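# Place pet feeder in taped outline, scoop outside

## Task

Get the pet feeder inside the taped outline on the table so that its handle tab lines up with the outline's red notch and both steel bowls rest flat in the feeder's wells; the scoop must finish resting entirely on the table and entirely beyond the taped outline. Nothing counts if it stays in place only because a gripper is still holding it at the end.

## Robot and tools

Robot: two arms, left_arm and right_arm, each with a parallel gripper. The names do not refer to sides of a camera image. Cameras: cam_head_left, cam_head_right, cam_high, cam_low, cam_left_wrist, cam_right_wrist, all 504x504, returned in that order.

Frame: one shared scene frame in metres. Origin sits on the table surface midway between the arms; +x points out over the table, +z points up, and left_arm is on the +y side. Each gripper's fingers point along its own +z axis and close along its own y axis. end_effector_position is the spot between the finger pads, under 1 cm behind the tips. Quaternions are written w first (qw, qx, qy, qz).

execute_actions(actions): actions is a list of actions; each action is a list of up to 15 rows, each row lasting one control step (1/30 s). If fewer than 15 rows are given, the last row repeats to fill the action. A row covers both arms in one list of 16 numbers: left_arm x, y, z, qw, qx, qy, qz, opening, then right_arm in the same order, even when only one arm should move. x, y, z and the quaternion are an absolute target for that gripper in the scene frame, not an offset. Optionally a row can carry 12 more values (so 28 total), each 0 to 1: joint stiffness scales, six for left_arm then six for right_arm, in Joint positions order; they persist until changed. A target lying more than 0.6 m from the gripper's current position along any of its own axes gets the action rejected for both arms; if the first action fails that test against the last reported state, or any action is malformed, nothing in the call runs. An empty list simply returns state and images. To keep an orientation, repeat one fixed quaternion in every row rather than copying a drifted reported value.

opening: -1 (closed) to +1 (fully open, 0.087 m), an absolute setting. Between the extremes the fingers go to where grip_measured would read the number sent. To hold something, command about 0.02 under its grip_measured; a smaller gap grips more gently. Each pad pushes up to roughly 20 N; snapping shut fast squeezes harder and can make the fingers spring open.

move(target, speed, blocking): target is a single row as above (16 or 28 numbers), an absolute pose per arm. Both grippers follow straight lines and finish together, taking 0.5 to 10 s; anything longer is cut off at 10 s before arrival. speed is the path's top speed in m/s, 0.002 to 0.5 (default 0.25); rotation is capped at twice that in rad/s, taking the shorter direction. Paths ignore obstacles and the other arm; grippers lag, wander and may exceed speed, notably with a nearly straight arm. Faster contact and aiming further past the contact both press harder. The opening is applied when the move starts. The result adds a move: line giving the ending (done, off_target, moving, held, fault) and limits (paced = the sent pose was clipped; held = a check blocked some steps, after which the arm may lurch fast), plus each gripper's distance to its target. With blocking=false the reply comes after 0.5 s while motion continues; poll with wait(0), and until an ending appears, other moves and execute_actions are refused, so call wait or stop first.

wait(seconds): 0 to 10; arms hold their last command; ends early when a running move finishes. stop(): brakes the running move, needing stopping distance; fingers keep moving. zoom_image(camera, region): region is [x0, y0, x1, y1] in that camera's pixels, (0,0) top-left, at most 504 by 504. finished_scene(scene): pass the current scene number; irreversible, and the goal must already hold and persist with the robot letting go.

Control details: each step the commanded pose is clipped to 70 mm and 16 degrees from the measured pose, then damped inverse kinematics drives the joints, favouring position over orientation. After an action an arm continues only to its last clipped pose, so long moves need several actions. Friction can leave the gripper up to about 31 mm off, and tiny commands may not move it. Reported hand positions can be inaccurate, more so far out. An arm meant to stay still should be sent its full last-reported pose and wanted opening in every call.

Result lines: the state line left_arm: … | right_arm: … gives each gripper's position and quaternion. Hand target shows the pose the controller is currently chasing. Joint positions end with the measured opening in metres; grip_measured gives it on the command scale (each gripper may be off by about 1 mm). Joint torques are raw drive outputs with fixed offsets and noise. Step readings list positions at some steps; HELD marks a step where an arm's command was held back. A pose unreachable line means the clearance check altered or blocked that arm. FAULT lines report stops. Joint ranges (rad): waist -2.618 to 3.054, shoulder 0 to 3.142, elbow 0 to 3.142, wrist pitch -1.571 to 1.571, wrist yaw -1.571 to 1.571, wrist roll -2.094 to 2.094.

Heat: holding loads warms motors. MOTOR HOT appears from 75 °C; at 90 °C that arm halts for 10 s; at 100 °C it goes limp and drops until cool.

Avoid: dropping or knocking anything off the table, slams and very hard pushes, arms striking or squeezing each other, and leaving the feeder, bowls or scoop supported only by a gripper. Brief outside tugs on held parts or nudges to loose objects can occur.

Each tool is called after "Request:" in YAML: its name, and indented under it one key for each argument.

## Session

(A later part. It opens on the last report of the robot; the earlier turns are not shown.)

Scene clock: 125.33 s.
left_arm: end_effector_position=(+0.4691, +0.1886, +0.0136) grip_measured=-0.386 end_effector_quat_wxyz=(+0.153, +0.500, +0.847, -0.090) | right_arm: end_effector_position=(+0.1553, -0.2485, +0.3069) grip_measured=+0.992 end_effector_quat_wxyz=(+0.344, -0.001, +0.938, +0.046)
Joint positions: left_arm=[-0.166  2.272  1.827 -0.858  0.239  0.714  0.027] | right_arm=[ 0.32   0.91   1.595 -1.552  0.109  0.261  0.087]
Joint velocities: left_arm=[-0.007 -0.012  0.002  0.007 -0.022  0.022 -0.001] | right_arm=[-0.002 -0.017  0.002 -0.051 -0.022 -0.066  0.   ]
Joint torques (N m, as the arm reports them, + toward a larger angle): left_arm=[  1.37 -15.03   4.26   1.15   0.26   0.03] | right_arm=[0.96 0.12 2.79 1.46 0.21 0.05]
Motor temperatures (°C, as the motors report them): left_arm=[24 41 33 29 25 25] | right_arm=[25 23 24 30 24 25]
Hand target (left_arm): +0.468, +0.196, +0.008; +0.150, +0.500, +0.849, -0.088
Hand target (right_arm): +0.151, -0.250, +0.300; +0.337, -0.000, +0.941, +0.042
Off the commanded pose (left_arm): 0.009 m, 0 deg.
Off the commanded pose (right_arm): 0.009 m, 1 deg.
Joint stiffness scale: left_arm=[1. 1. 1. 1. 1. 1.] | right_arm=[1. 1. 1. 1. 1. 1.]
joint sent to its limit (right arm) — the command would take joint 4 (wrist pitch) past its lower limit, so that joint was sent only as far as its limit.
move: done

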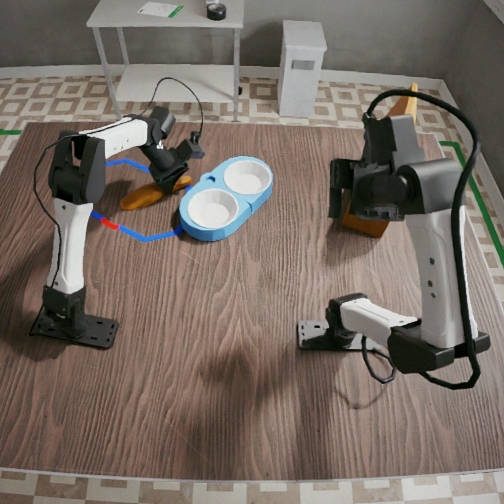

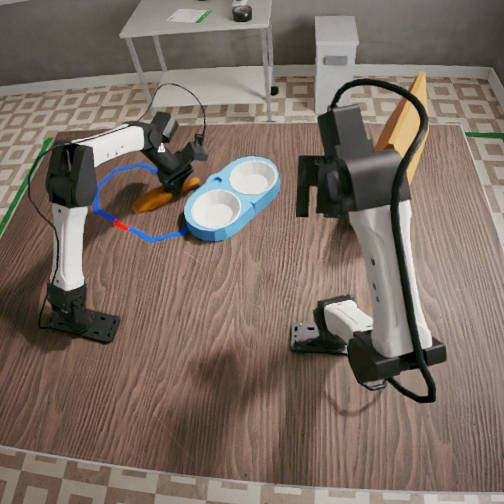

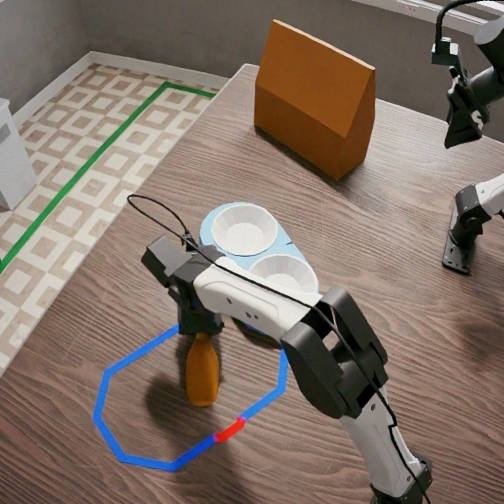

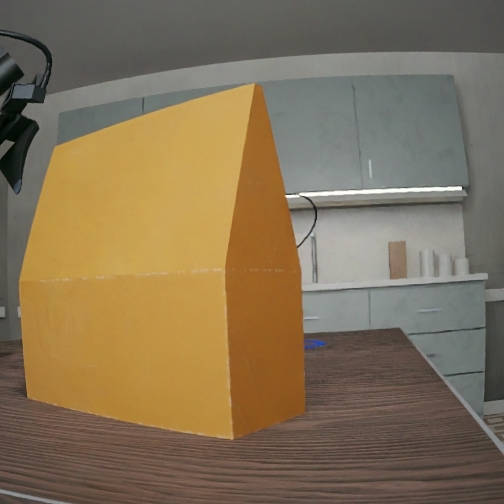

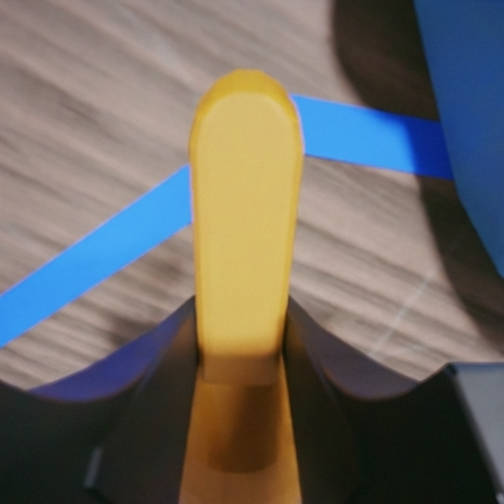

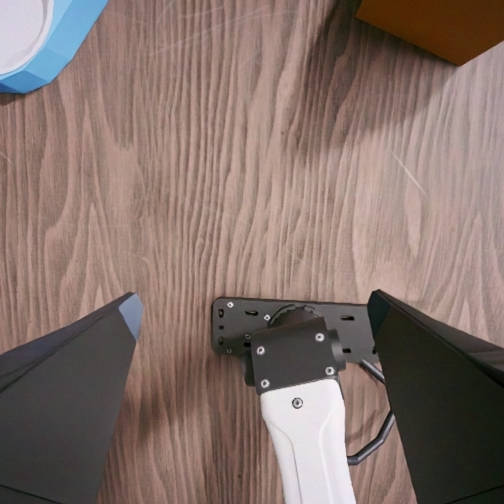

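Request:
move:
  target: [0.44,0.2,0.10,0.15,0.5,0.849,-0.088,-0.43,0.15,-0.25,0.3,0.334,0,0.942,0.04,1]
  speed: 0.15

Request:
move:
  target: [0.17,0.05,0.09,0.15,0.5,0.849,-0.088,-0.43,0.15,-0.25,0.3,0.334,0,0.942,0.04,1]
  speed: 0.2

Request:
move:
  target: [0.17,0.05,0.008,0.15,0.5,0.849,-0.088,-0.43,0.15,-0.25,0.3,0.334,0,0.942,0.04,1]
  speed: 0.08

Scene clock: 138.03 s.
left_arm: end_effector_position=(+0.4379, +0.1989, +0.0881) grip_measured=-0.386 end_effector_quat_wxyz=(+0.142, +0.500, +0.849, -0.092) | right_arm: end_effector_position=(+0.1553, -0.2486, +0.3069) grip_measured=+0.992 end_effector_quat_wxyz=(+0.344, -0.001, +0.938, +0.046)
Joint positions: left_arm=[-0.166  2.12   1.882 -1.089  0.239  0.714  0.027] | right_arm=[ 0.32   0.91   1.595 -1.552  0.11   0.261  0.087]
Joint velocities: left_arm=[ 0.007 -0.002 -0.007  0.022 -0.095 -0.007 -0.001] | right_arm=[ 0.002  0.002 -0.022 -0.051  0.022 -0.007  0.   ]
Joint torques (N m, as the arm reports them, + toward a larger angle): left_arm=[  0.42 -14.75   7.85   0.74   0.24  -0.08] | right_arm=[0.72 0.03 3.03 1.45 0.13 0.04]
Motor temperatures (°C, as the motors report them): left_arm=[24 44 33 29 25 25] | right_arm=[25 23 24 31 24 25]
Hand target (left_arm): +0.439, +0.200, +0.100; +0.150, +0.500, +0.849, -0.088
Hand target (right_arm): +0.151, -0.250, +0.300; +0.337, -0.000, +0.941, +0.042
Off the commanded pose (left_arm): 0.012 m, 1 deg.
Off the commanded pose (right_arm): 0.009 m, 1 deg.
Joint stiffness scale: left_arm=[1. 1. 1. 1. 1. 1.] | right_arm=[1. 1. 1. 1. 1. 1.]
joint sent to its limit (right arm) — the command would take joint 4 (wrist pitch) past its lower limit, so that joint was sent only as far as its limit.
move: off_target (left_arm)

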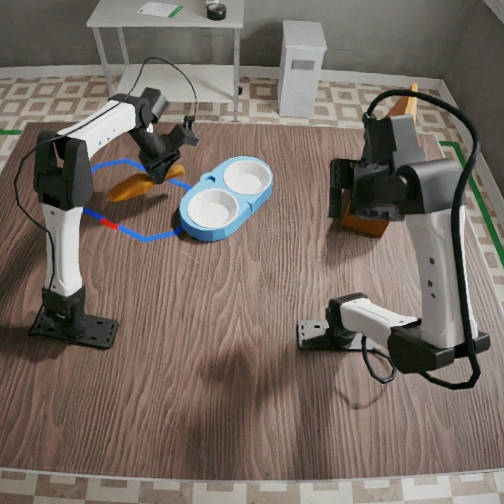

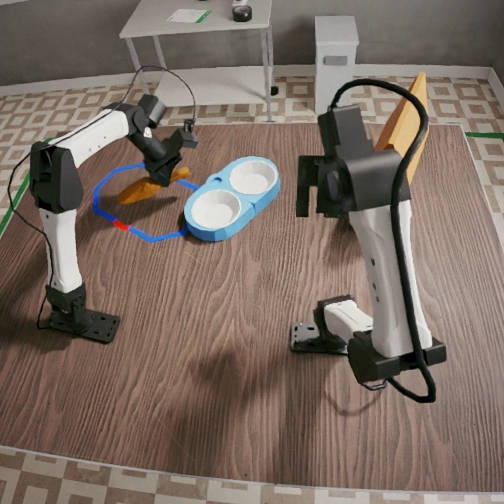

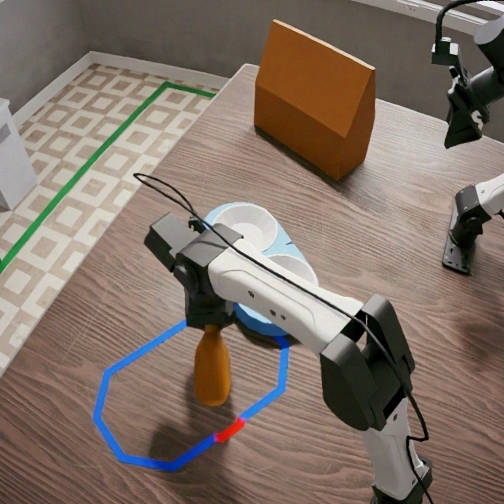

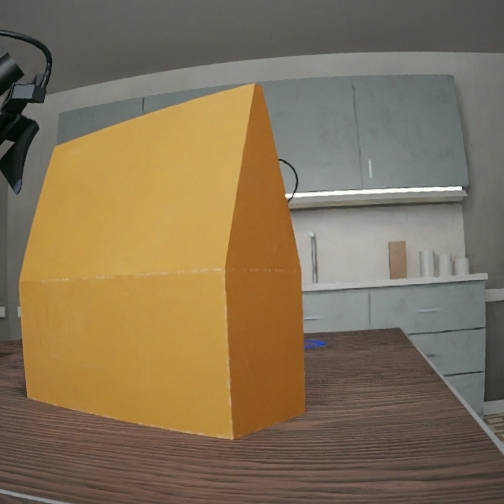

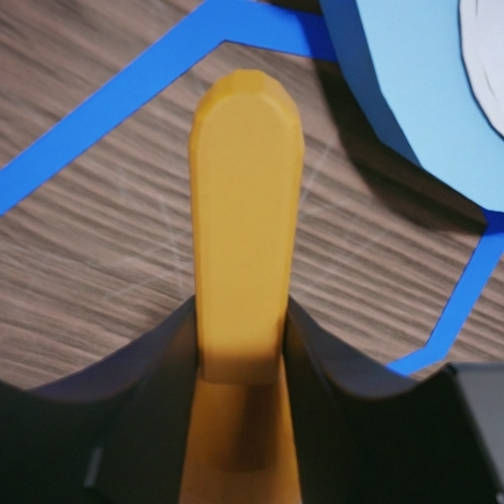

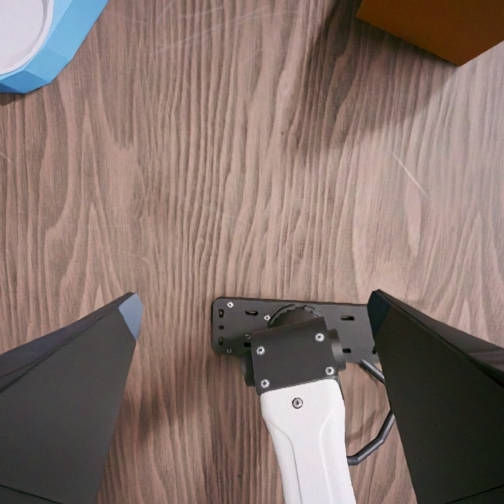

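Scene clock: 140.20 s.
left_arm: end_effector_position=(+0.1740, +0.0474, +0.0871) grip_measured=-0.386 end_effector_quat_wxyz=(+0.139, +0.506, +0.847, -0.081) | right_arm: end_effector_position=(+0.1553, -0.2486, +0.3069) grip_measured=+0.992 end_effector_quat_wxyz=(+0.344, -0.001, +0.938, +0.046)
Joint positions: left_arm=[-0.964  1.685  1.289 -0.852 -0.016 -0.04   0.027] | right_arm=[ 0.32   0.91   1.595 -1.552  0.11   0.261  0.087]
Joint velocities: left_arm=[-0.007 -0.007 -0.007 -0.007 -0.037 -0.066 -0.   ] | right_arm=[-0.012  0.012  0.007 -0.066 -0.007 -0.051  0.   ]
Joint torques (N m, as the arm reports them, + toward a larger angle): left_arm=[  0.27 -11.07   4.78   1.35   0.05  -0.15] | right_arm=[ 0.36 -0.05  2.97  1.43  0.1   0.06]
Motor temperatures (°C, as the motors report them): left_arm=[24 44 33 29 25 25] | right_arm=[25 23 25 31 24 25]
Hand target (left_arm): +0.174, +0.048, +0.089; +0.149, +0.501, +0.849, -0.084
Hand target (right_arm): +0.151, -0.250, +0.300; +0.337, -0.000, +0.941, +0.042
Off the commanded pose (left_arm): 0.006 m, 2 deg.
Off the commanded pose (right_arm): 0.009 m, 1 deg.
Joint stiffness scale: left_arm=[1. 1. 1. 1. 1. 1.] | right_arm=[1. 1. 1. 1. 1. 1.]
joint sent to its limit (right arm) — the command would take joint 4 (wrist pitch) past its lower limit, so that joint was sent only as far as its limit.
move: done

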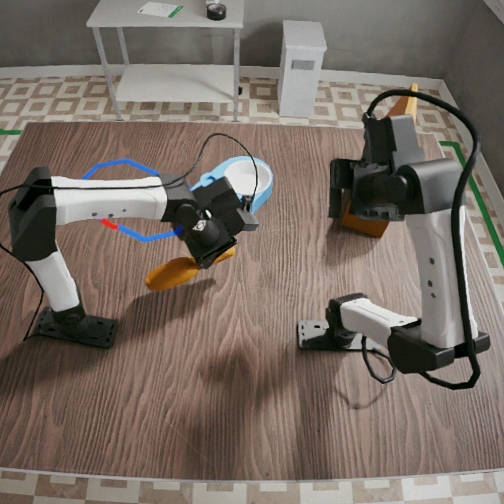

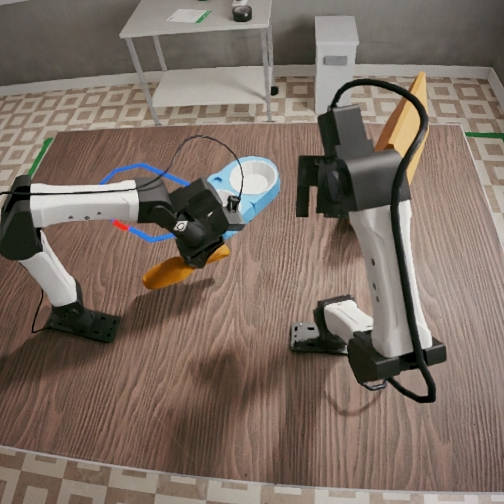

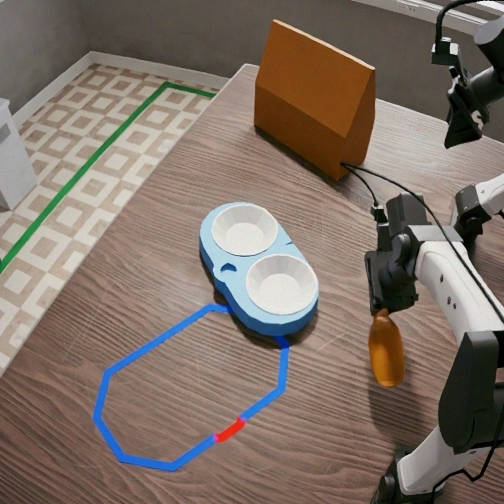

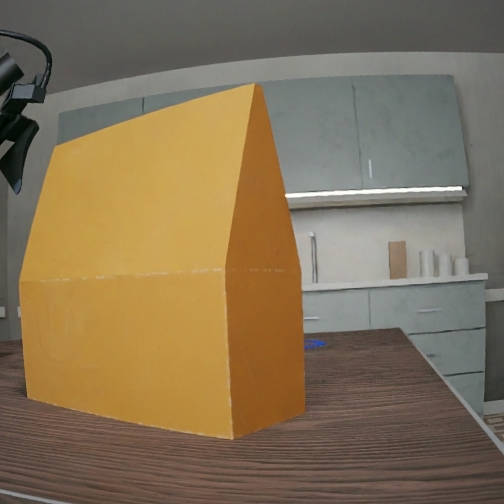

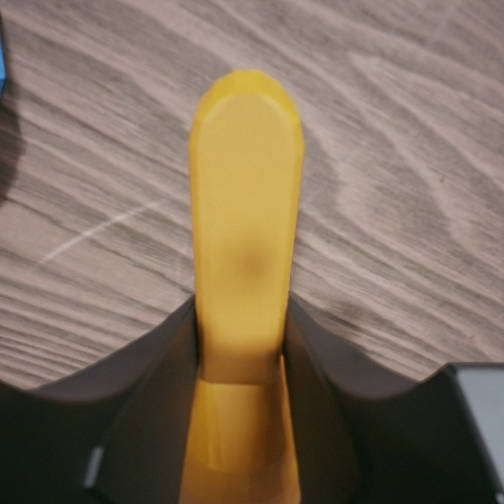

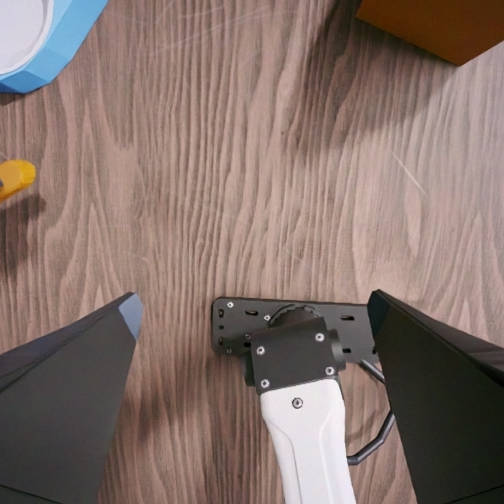

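Scene clock: 141.77 s.
left_arm: end_effector_position=(+0.1734, +0.0477, +0.0180) grip_measured=-0.386 end_effector_quat_wxyz=(+0.156, +0.500, +0.847, -0.093) | right_arm: end_effector_position=(+0.1553, -0.2486, +0.3069) grip_measured=+0.992 end_effector_quat_wxyz=(+0.344, -0.001, +0.938, +0.046)
Joint positions: left_arm=[-0.964  1.725  1.041 -0.522 -0.016 -0.05   0.027] | right_arm=[ 0.32   0.91   1.595 -1.552  0.11   0.261  0.087]
Joint velocities: left_arm=[-0.002 -0.007 -0.022  0.051 -0.007 -0.022  0.001] | right_arm=[-0.012  0.002 -0.017  0.051 -0.022  0.11   0.   ]
Joint torques (N m, as the arm reports them, + toward a larger angle): left_arm=[-0.44 -7.67  4.46  1.38  0.09 -0.15] | right_arm=[0.74 0.03 2.93 1.47 0.14 0.05]
Motor temperatures (°C, as the motors report them): left_arm=[24 44 32 29 25 25] | right_arm=[25 23 25 31 24 25]
Hand target (left_arm): +0.170, +0.050, +0.008; +0.150, +0.500, +0.849, -0.088
Hand target (right_arm): +0.151, -0.250, +0.300; +0.337, -0.000, +0.941, +0.042
Off the commanded pose (left_arm): 0.011 m, 1 deg.
Off the commanded pose (right_arm): 0.009 m, 1 deg.
Joint stiffness scale: left_arm=[1. 1. 1. 1. 1. 1.] | right_arm=[1. 1. 1. 1. 1. 1.]
joint sent to its limit (right arm) — the command would take joint 4 (wrist pitch) past its lower limit, so that joint was sent only as far as its limit.
move: off_target (left_arm)

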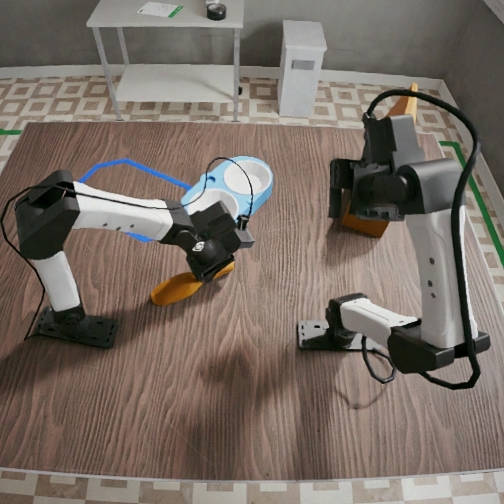

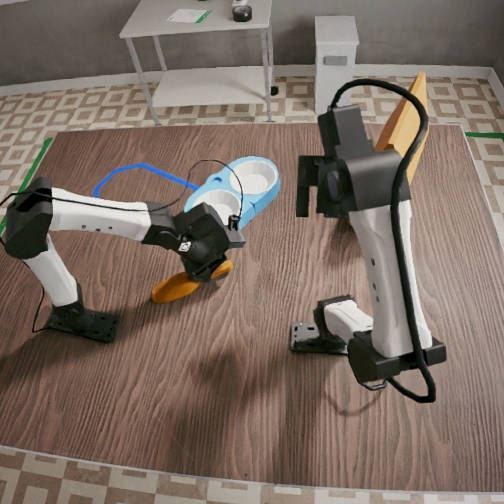

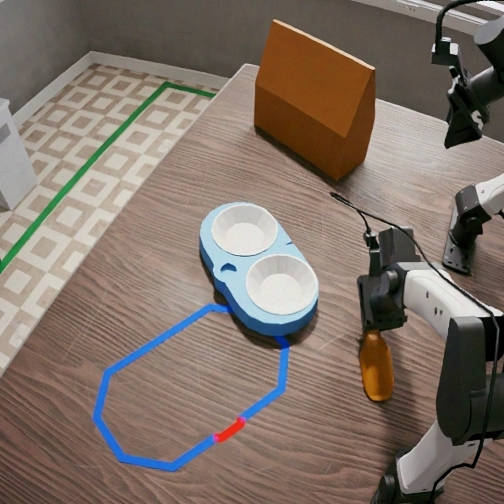

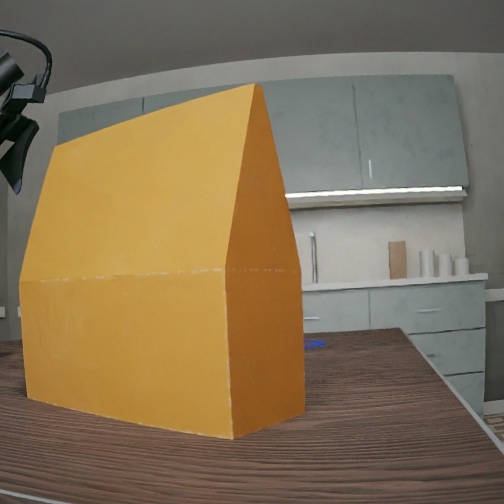

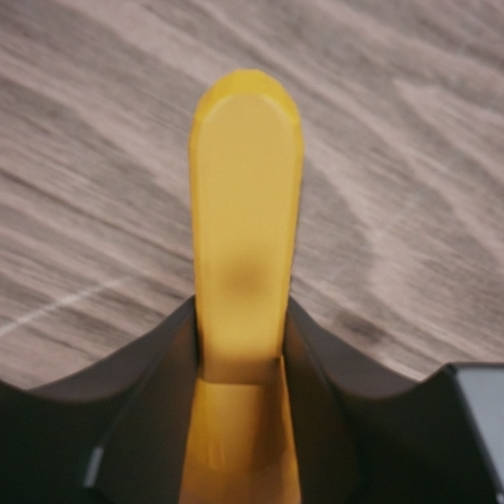

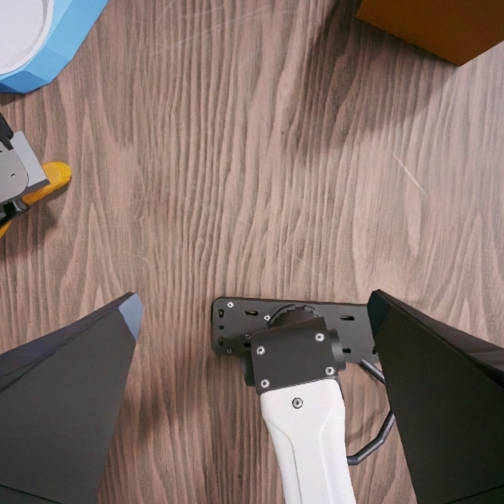

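Request:
move:
  target: [0.17,0.05,0.005,0.15,0.5,0.849,-0.088,0.1,0.15,-0.25,0.3,0.334,0,0.942,0.04,1]
  speed: 0.05

Request:
move:
  target: [0.18,0.06,0.13,0.15,0.5,0.849,-0.088,0.1,0.15,-0.25,0.3,0.334,0,0.942,0.04,1]

Request:
move:
  target: [0.485,0.07,0.10,0.203,0.334,0.917,-0.074,-0.2,0.15,-0.25,0.3,0.334,0,0.942,0.04,1]

Request:
zoom_image:
  camera: "cam_head_left"
  region: [60,110,300,260]

Scene clock: 159.37 s.
left_arm: end_effector_position=(+0.1746, +0.0453, +0.0186) grip_measured=+0.100 end_effector_quat_wxyz=(+0.160, +0.499, +0.846, -0.096) | right_arm: end_effector_position=(+0.1553, -0.2486, +0.3069) grip_measured=+0.992 end_effector_quat_wxyz=(+0.344, -0.001, +0.938, +0.046)
Joint positions: left_arm=[-0.964  1.725  1.041 -0.511 -0.016 -0.05   0.048] | right_arm=[ 0.32   0.91   1.595 -1.552  0.11   0.261  0.087]
Joint velocities: left_arm=[-0.002  0.002 -0.017 -0.037 -0.022 -0.022  0.   ] | right_arm=[-0.002 -0.007 -0.017 -0.066  0.051  0.037 -0.   ]
Joint torques (N m, as the arm reports them, + toward a larger angle): left_arm=[-0.33 -7.2   4.03  1.46  0.06 -0.16] | right_arm=[0.61 0.16 3.01 1.47 0.16 0.09]
Motor temperatures (°C, as the motors report them): left_arm=[24 40 32 29 25 25] | right_arm=[25 23 25 31 24 25]
Hand target (left_arm): +0.170, +0.050, +0.006; +0.150, +0.500, +0.849, -0.088
Hand target (right_arm): +0.151, -0.250, +0.300; +0.337, -0.000, +0.941, +0.042
Off the commanded pose (left_arm): 0.015 m, 2 deg.
Off the commanded pose (right_arm): 0.009 m, 1 deg.
Joint stiffness scale: left_arm=[1. 1. 1. 1. 1. 1.] | right_arm=[1. 1. 1. 1. 1. 1.]
joint sent to its limit (right arm) — the command would take joint 4 (wrist pitch) past its lower limit, so that joint was sent only as far as its limit.
move: off_target (left_arm)

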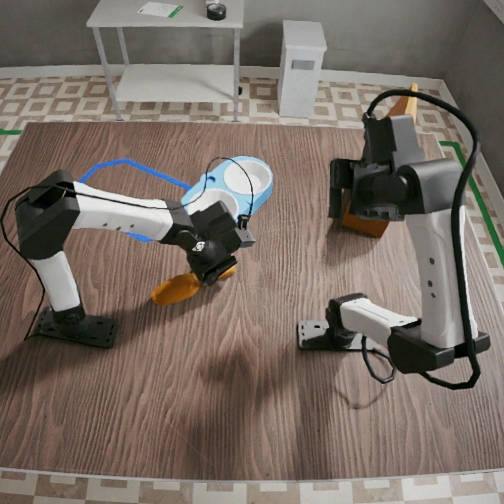

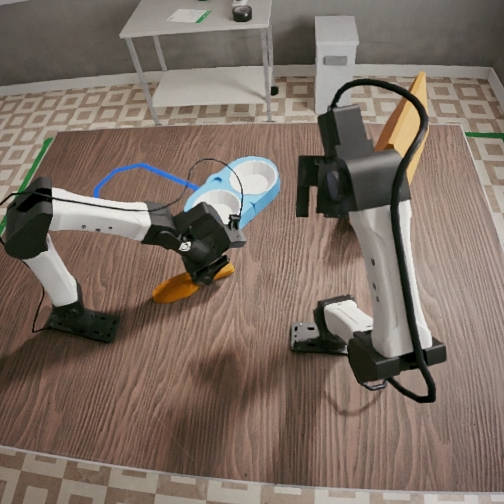

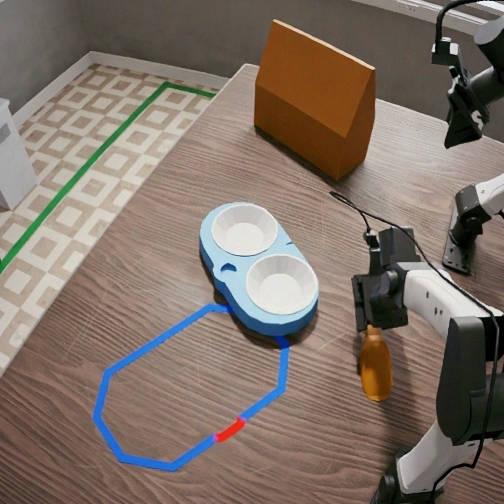

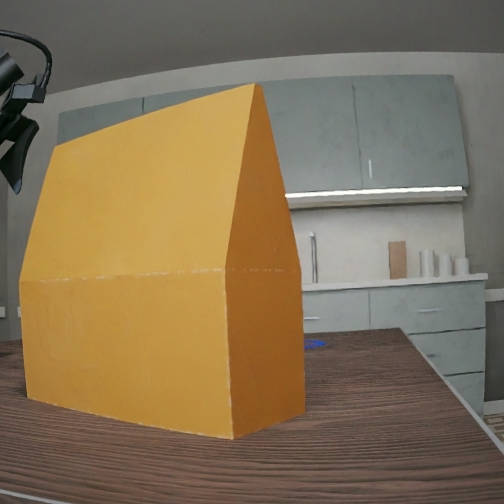

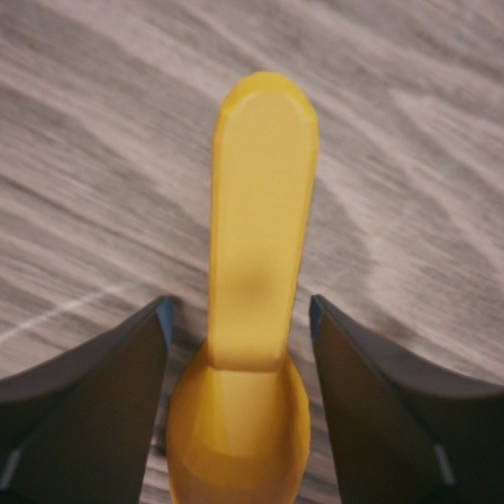

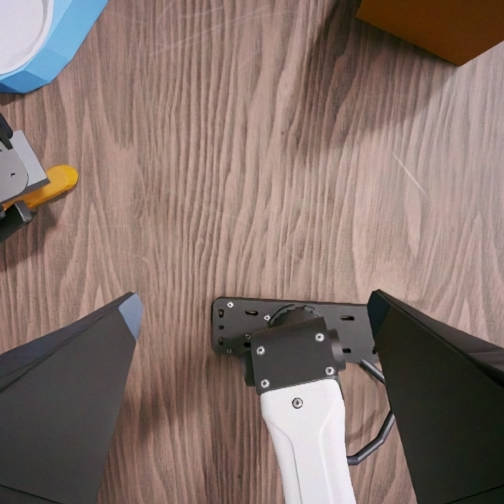

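Scene clock: 160.60 s.
left_arm: end_effector_position=(+0.1773, +0.0600, +0.1236) grip_measured=+0.100 end_effector_quat_wxyz=(+0.148, +0.500, +0.849, -0.085) | right_arm: end_effector_position=(+0.1553, -0.2486, +0.3069) grip_measured=+0.992 end_effector_quat_wxyz=(+0.344, -0.001, +0.938, +0.046)
Joint positions: left_arm=[-0.939  1.618  1.359 -0.969 -0.015 -0.027  0.048] | right_arm=[ 0.32   0.91   1.595 -1.552  0.11   0.261  0.087]
Joint velocities: left_arm=[ 0.002  0.027 -0.007 -0.066 -0.022 -0.007 -0.001] | right_arm=[-0.002 -0.012 -0.012  0.007 -0.095  0.051  0.   ]
Joint torques (N m, as the arm reports them, + toward a larger angle): left_arm=[ 1.06 -8.79  7.91  1.    0.13 -0.01] | right_arm=[ 0.69  0.25  2.86  1.47  0.09 -0.01]
Motor temperatures (°C, as the motors report them): left_arm=[24 40 32 29 25 25] | right_arm=[25 23 25 31 24 25]
Hand target (left_arm): +0.180, +0.060, +0.130; +0.150, +0.500, +0.849, -0.088
Hand target (right_arm): +0.151, -0.250, +0.300; +0.337, -0.000, +0.941, +0.042
Off the commanded pose (left_arm): 0.007 m, 0 deg.
Off the commanded pose (right_arm): 0.009 m, 1 deg.
Joint stiffness scale: left_arm=[1. 1. 1. 1. 1. 1.] | right_arm=[1. 1. 1. 1. 1. 1.]
joint sent to its limit (right arm) — the command would take joint 4 (wrist pitch) past its lower limit, so that joint was sent only as far as its limit.
move: done

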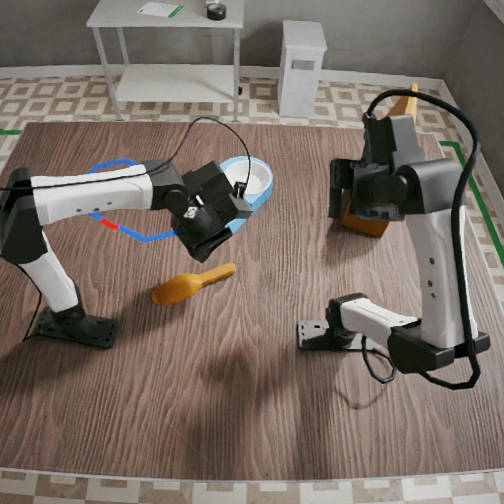

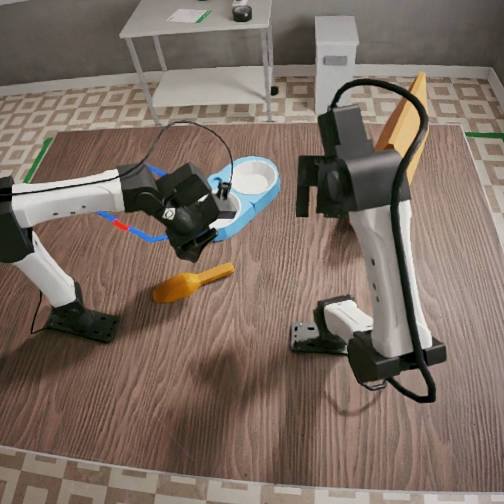

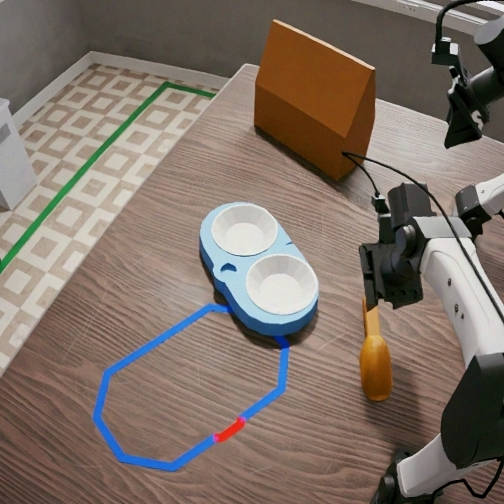

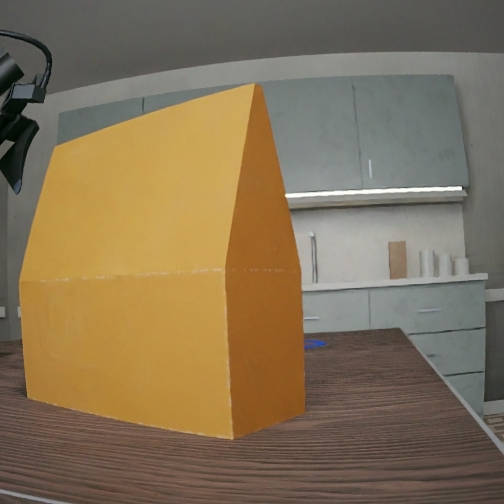

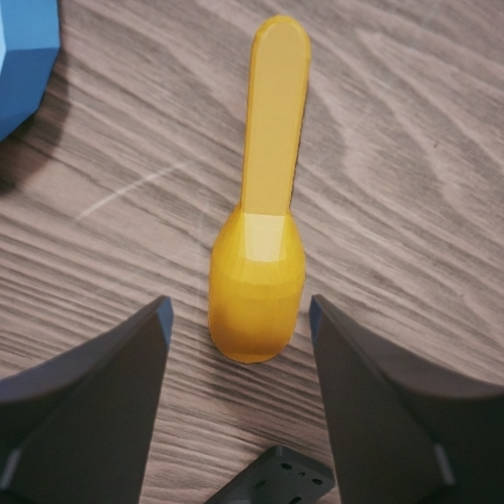

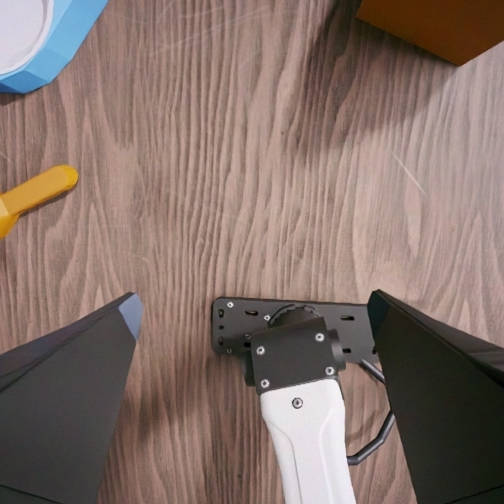

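Scene clock: 162.87 s.
left_arm: end_effector_position=(+0.4842, +0.0748, +0.1055) grip_measured=-0.200 end_effector_quat_wxyz=(+0.210, +0.329, +0.918, -0.075) | right_arm: end_effector_position=(+0.1553, -0.2486, +0.3069) grip_measured=+0.992 end_effector_quat_wxyz=(+0.344, -0.001, +0.938, +0.046)
Joint positions: left_arm=[-0.377  2.448  2.473 -1.152  0.068  0.141  0.035] | right_arm=[ 0.32   0.91   1.595 -1.552  0.11   0.261  0.087]
Joint velocities: left_arm=[-0.017 -0.012  0.007  0.007  0.007  0.066 -0.   ] | right_arm=[ 0.012 -0.007  0.002  0.007  0.066 -0.037 -0.   ]
Joint torques (N m, as the arm reports them, + toward a larger angle): left_arm=[  0.19 -14.25   8.23   1.17   0.22   0.01] | right_arm=[1.07 0.11 2.88 1.48 0.11 0.09]
Motor temperatures (°C, as the motors report them): left_arm=[24 40 33 29 25 25] | right_arm=[25 23 25 31 24 25]
Hand target (left_arm): +0.484, +0.073, +0.101; +0.203, +0.333, +0.917, -0.077
Hand target (right_arm): +0.151, -0.250, +0.300; +0.337, -0.000, +0.941, +0.042
Off the commanded pose (left_arm): 0.007 m, 1 deg.
Off the commanded pose (right_arm): 0.009 m, 1 deg.
Joint stiffness scale: left_arm=[1. 1. 1. 1. 1. 1.] | right_arm=[1. 1. 1. 1. 1. 1.]
joint sent to its limit (right arm) — the command would take joint 4 (wrist pitch) past its lower limit, so that joint was sent only as far as its limit.
move: done

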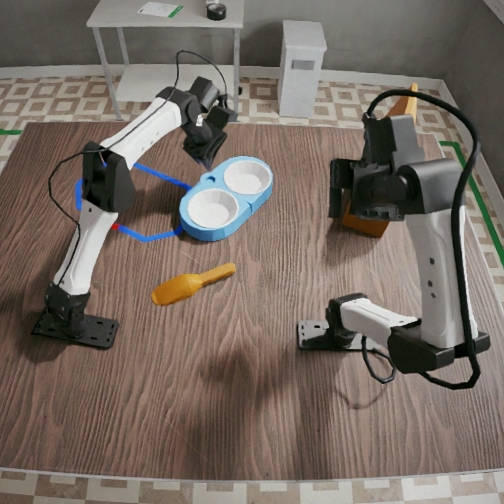

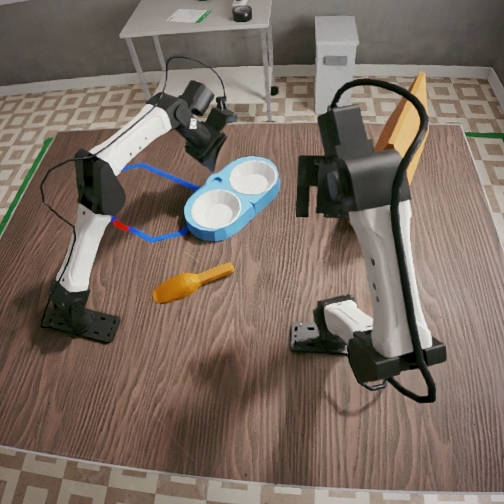

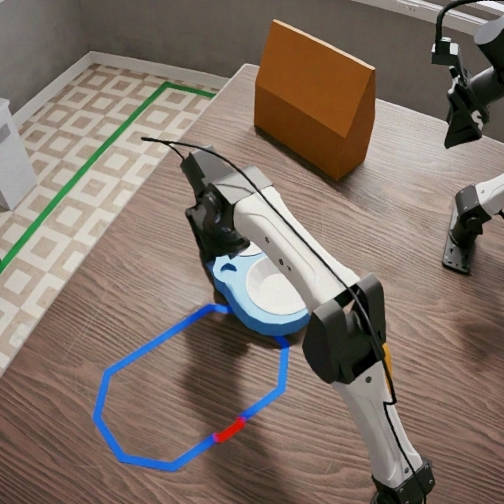

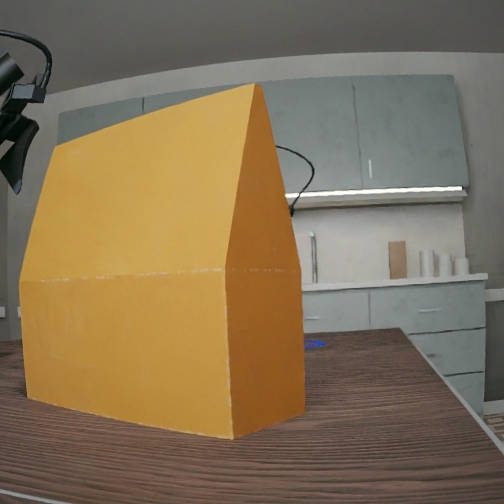

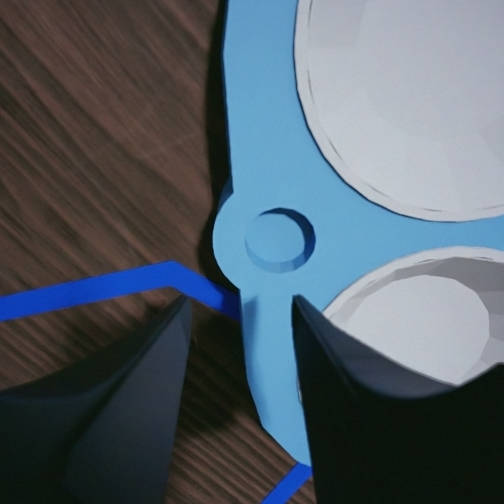

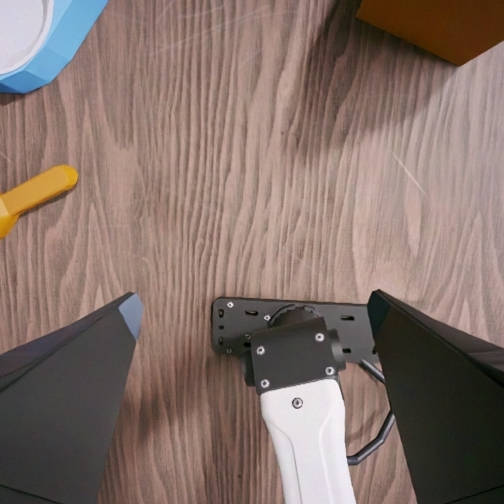

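Region (60, 110, 300, 260) of cam_head_left's 504x504 image, scaled by 2.100, with more detail than that image has; it fills the top 315 rows of this view, and the rest is white.

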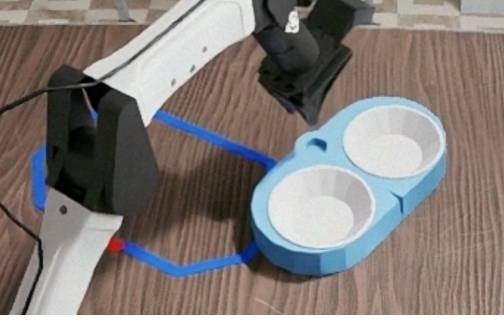

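Request:
move:
  target: [0.485,0.075,0.055,0.203,0.334,0.917,-0.074,-0.35,0.15,-0.25,0.3,0.334,0,0.942,0.04,1]
  speed: 0.08

Scene clock: 175.67 s.
left_arm: end_effector_position=(+0.4844, +0.0747, +0.0554) grip_measured=-0.350 end_effector_quat_wxyz=(+0.198, +0.331, +0.920, -0.073) | right_arm: end_effector_position=(+0.1553, -0.2486, +0.3069) grip_measured=+0.992 end_effector_quat_wxyz=(+0.344, -0.001, +0.938, +0.046)
Joint positions: left_arm=[-0.377  2.434  2.253 -0.969  0.069  0.145  0.028] | right_arm=[ 0.32   0.91   1.595 -1.552  0.11   0.261  0.087]
Joint velocities: left_arm=[-0.007  0.002  0.017  0.051  0.007 -0.037 -0.001] | right_arm=[ 0.002 -0.027 -0.002  0.022  0.007  0.037  0.001]
Joint torques (N m, as the arm reports them, + toward a larger angle): left_arm=[  0.43 -17.22   4.57   1.52   0.16   0.  ] | right_arm=[0.77 0.05 2.76 1.5  0.11 0.05]
Motor temperatures (°C, as the motors report them): left_arm=[24 44 35 29 25 25] | right_arm=[25 23 25 31 24 25]
Hand target (left_arm): +0.485, +0.075, +0.055; +0.203, +0.334, +0.918, -0.074
Hand target (right_arm): +0.151, -0.250, +0.300; +0.337, -0.000, +0.941, +0.042
Off the commanded pose (left_arm): 0.001 m, 1 deg.
Off the commanded pose (right_arm): 0.009 m, 1 deg.
Joint stiffness scale: left_arm=[1. 1. 1. 1. 1. 1.] | right_arm=[1. 1. 1. 1. 1. 1.]
joint sent to its limit (right arm) — the command would take joint 4 (wrist pitch) past its lower limit, so that joint was sent only as far as its limit.
move: done

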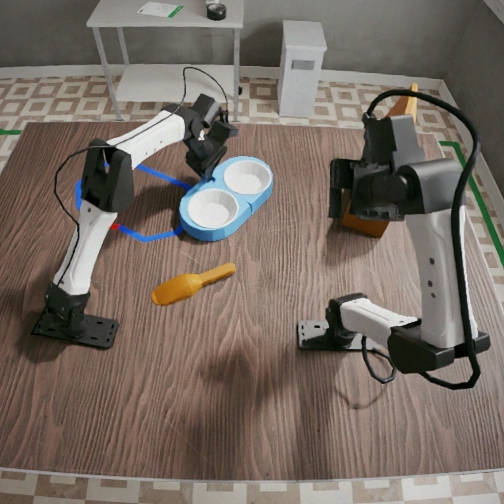

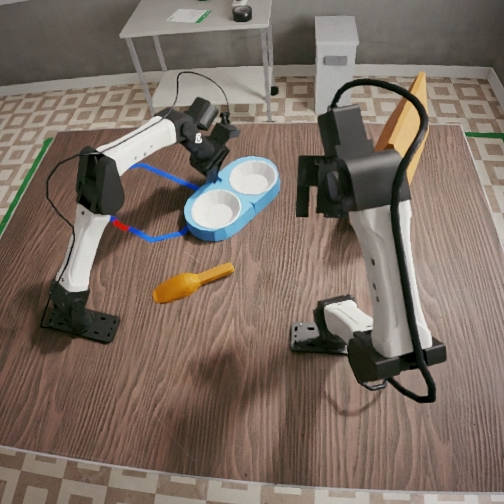

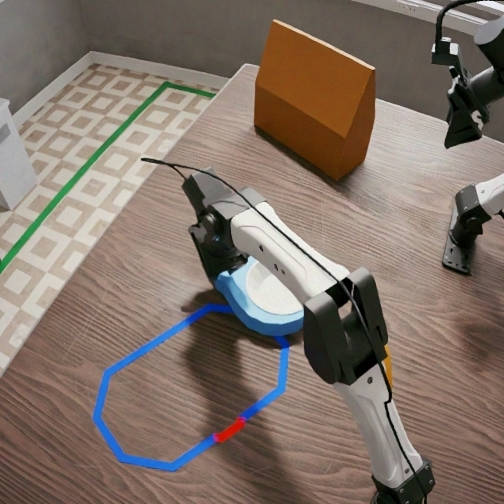

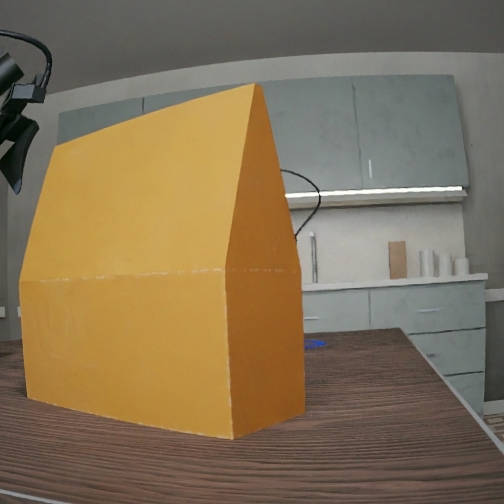

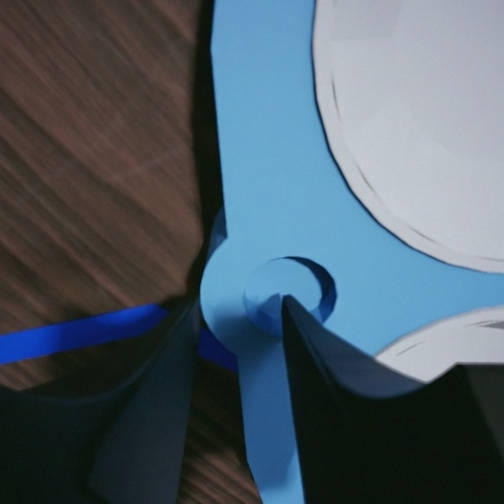

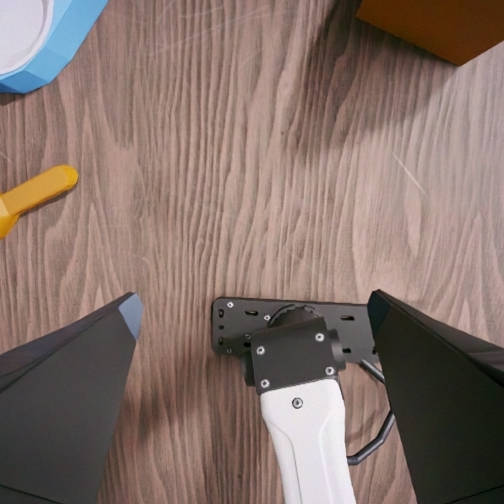

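Request:
move:
  target: [0.492,0.075,0.036,0.203,0.334,0.917,-0.074,-0.25,0.15,-0.25,0.3,0.334,0,0.942,0.04,1]
  speed: 0.03

Scene clock: 183.23 s.
left_arm: end_effector_position=(+0.4905, +0.0714, +0.0521) grip_measured=-0.250 end_effector_quat_wxyz=(+0.212, +0.333, +0.916, -0.075) | right_arm: end_effector_position=(+0.1553, -0.2486, +0.3069) grip_measured=+0.992 end_effector_quat_wxyz=(+0.344, -0.001, +0.938, +0.046)
Joint positions: left_arm=[-0.377  2.434  2.232 -0.921  0.069  0.151  0.033] | right_arm=[ 0.32   0.91   1.595 -1.552  0.11   0.261  0.087]
Joint velocities: left_arm=[ 0.017 -0.007 -0.007  0.051  0.051  0.037 -0.   ] | right_arm=[-0.012  0.002 -0.022  0.022  0.022  0.007  0.   ]
Joint torques (N m, as the arm reports them, + toward a larger angle): left_arm=[  1.03 -14.73   4.85   1.54   0.2    0.02] | right_arm=[0.82 0.11 3.09 1.47 0.15 0.06]
Motor temperatures (°C, as the motors report them): left_arm=[24 47 34 30 25 25] | right_arm=[25 23 25 32 24 25]
Hand target (left_arm): +0.492, +0.075, +0.036; +0.203, +0.334, +0.917, -0.074
Hand target (right_arm): +0.151, -0.250, +0.300; +0.337, -0.000, +0.941, +0.042
Off the commanded pose (left_arm): 0.017 m, 1 deg.
Off the commanded pose (right_arm): 0.009 m, 1 deg.
Joint stiffness scale: left_arm=[1. 1. 1. 1. 1. 1.] | right_arm=[1. 1. 1. 1. 1. 1.]
joint sent to its limit (right arm) — the command would take joint 4 (wrist pitch) past its lower limit, so that joint was sent only as far as its limit.
move: off_target (left_arm)

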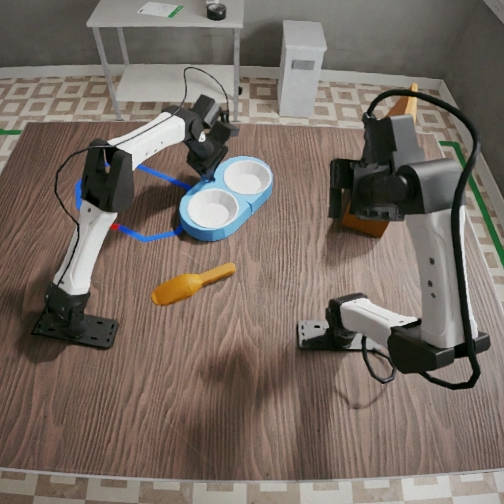

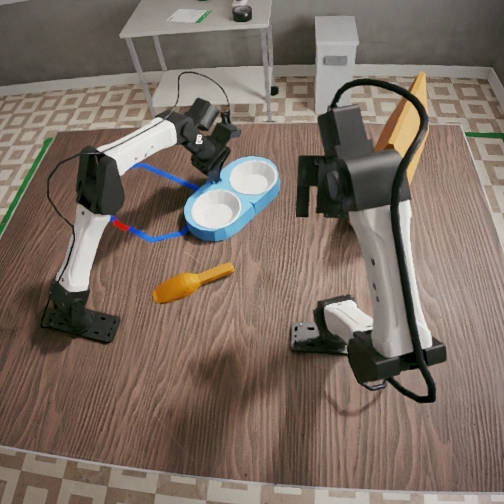

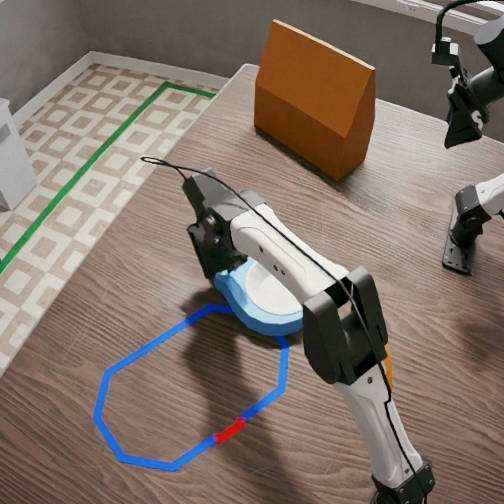

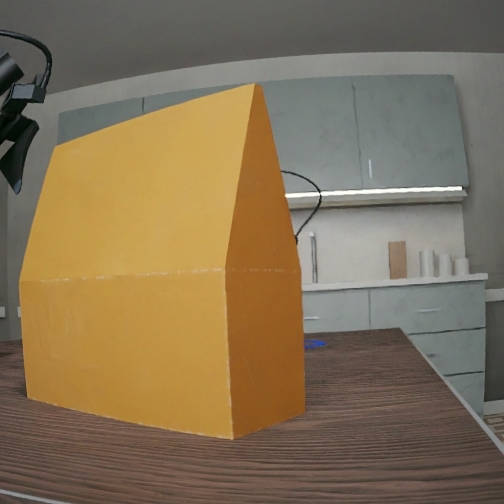

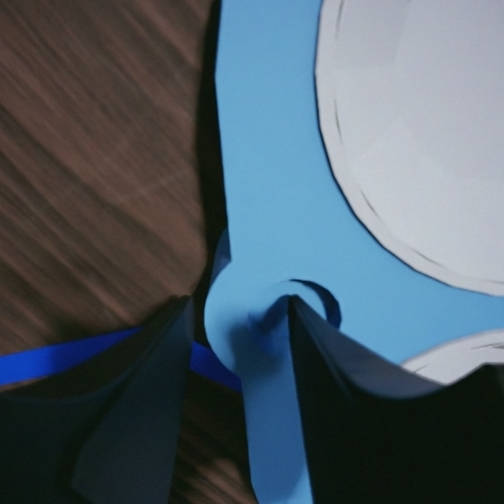

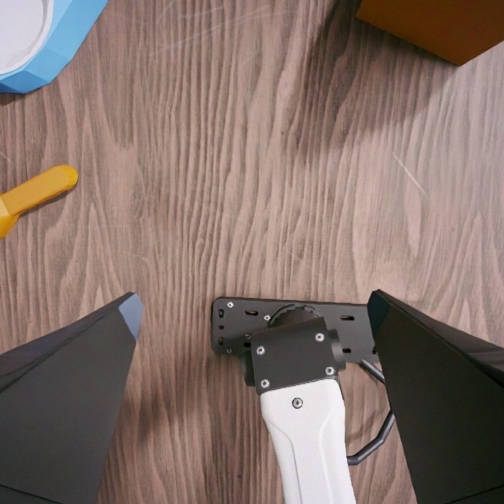

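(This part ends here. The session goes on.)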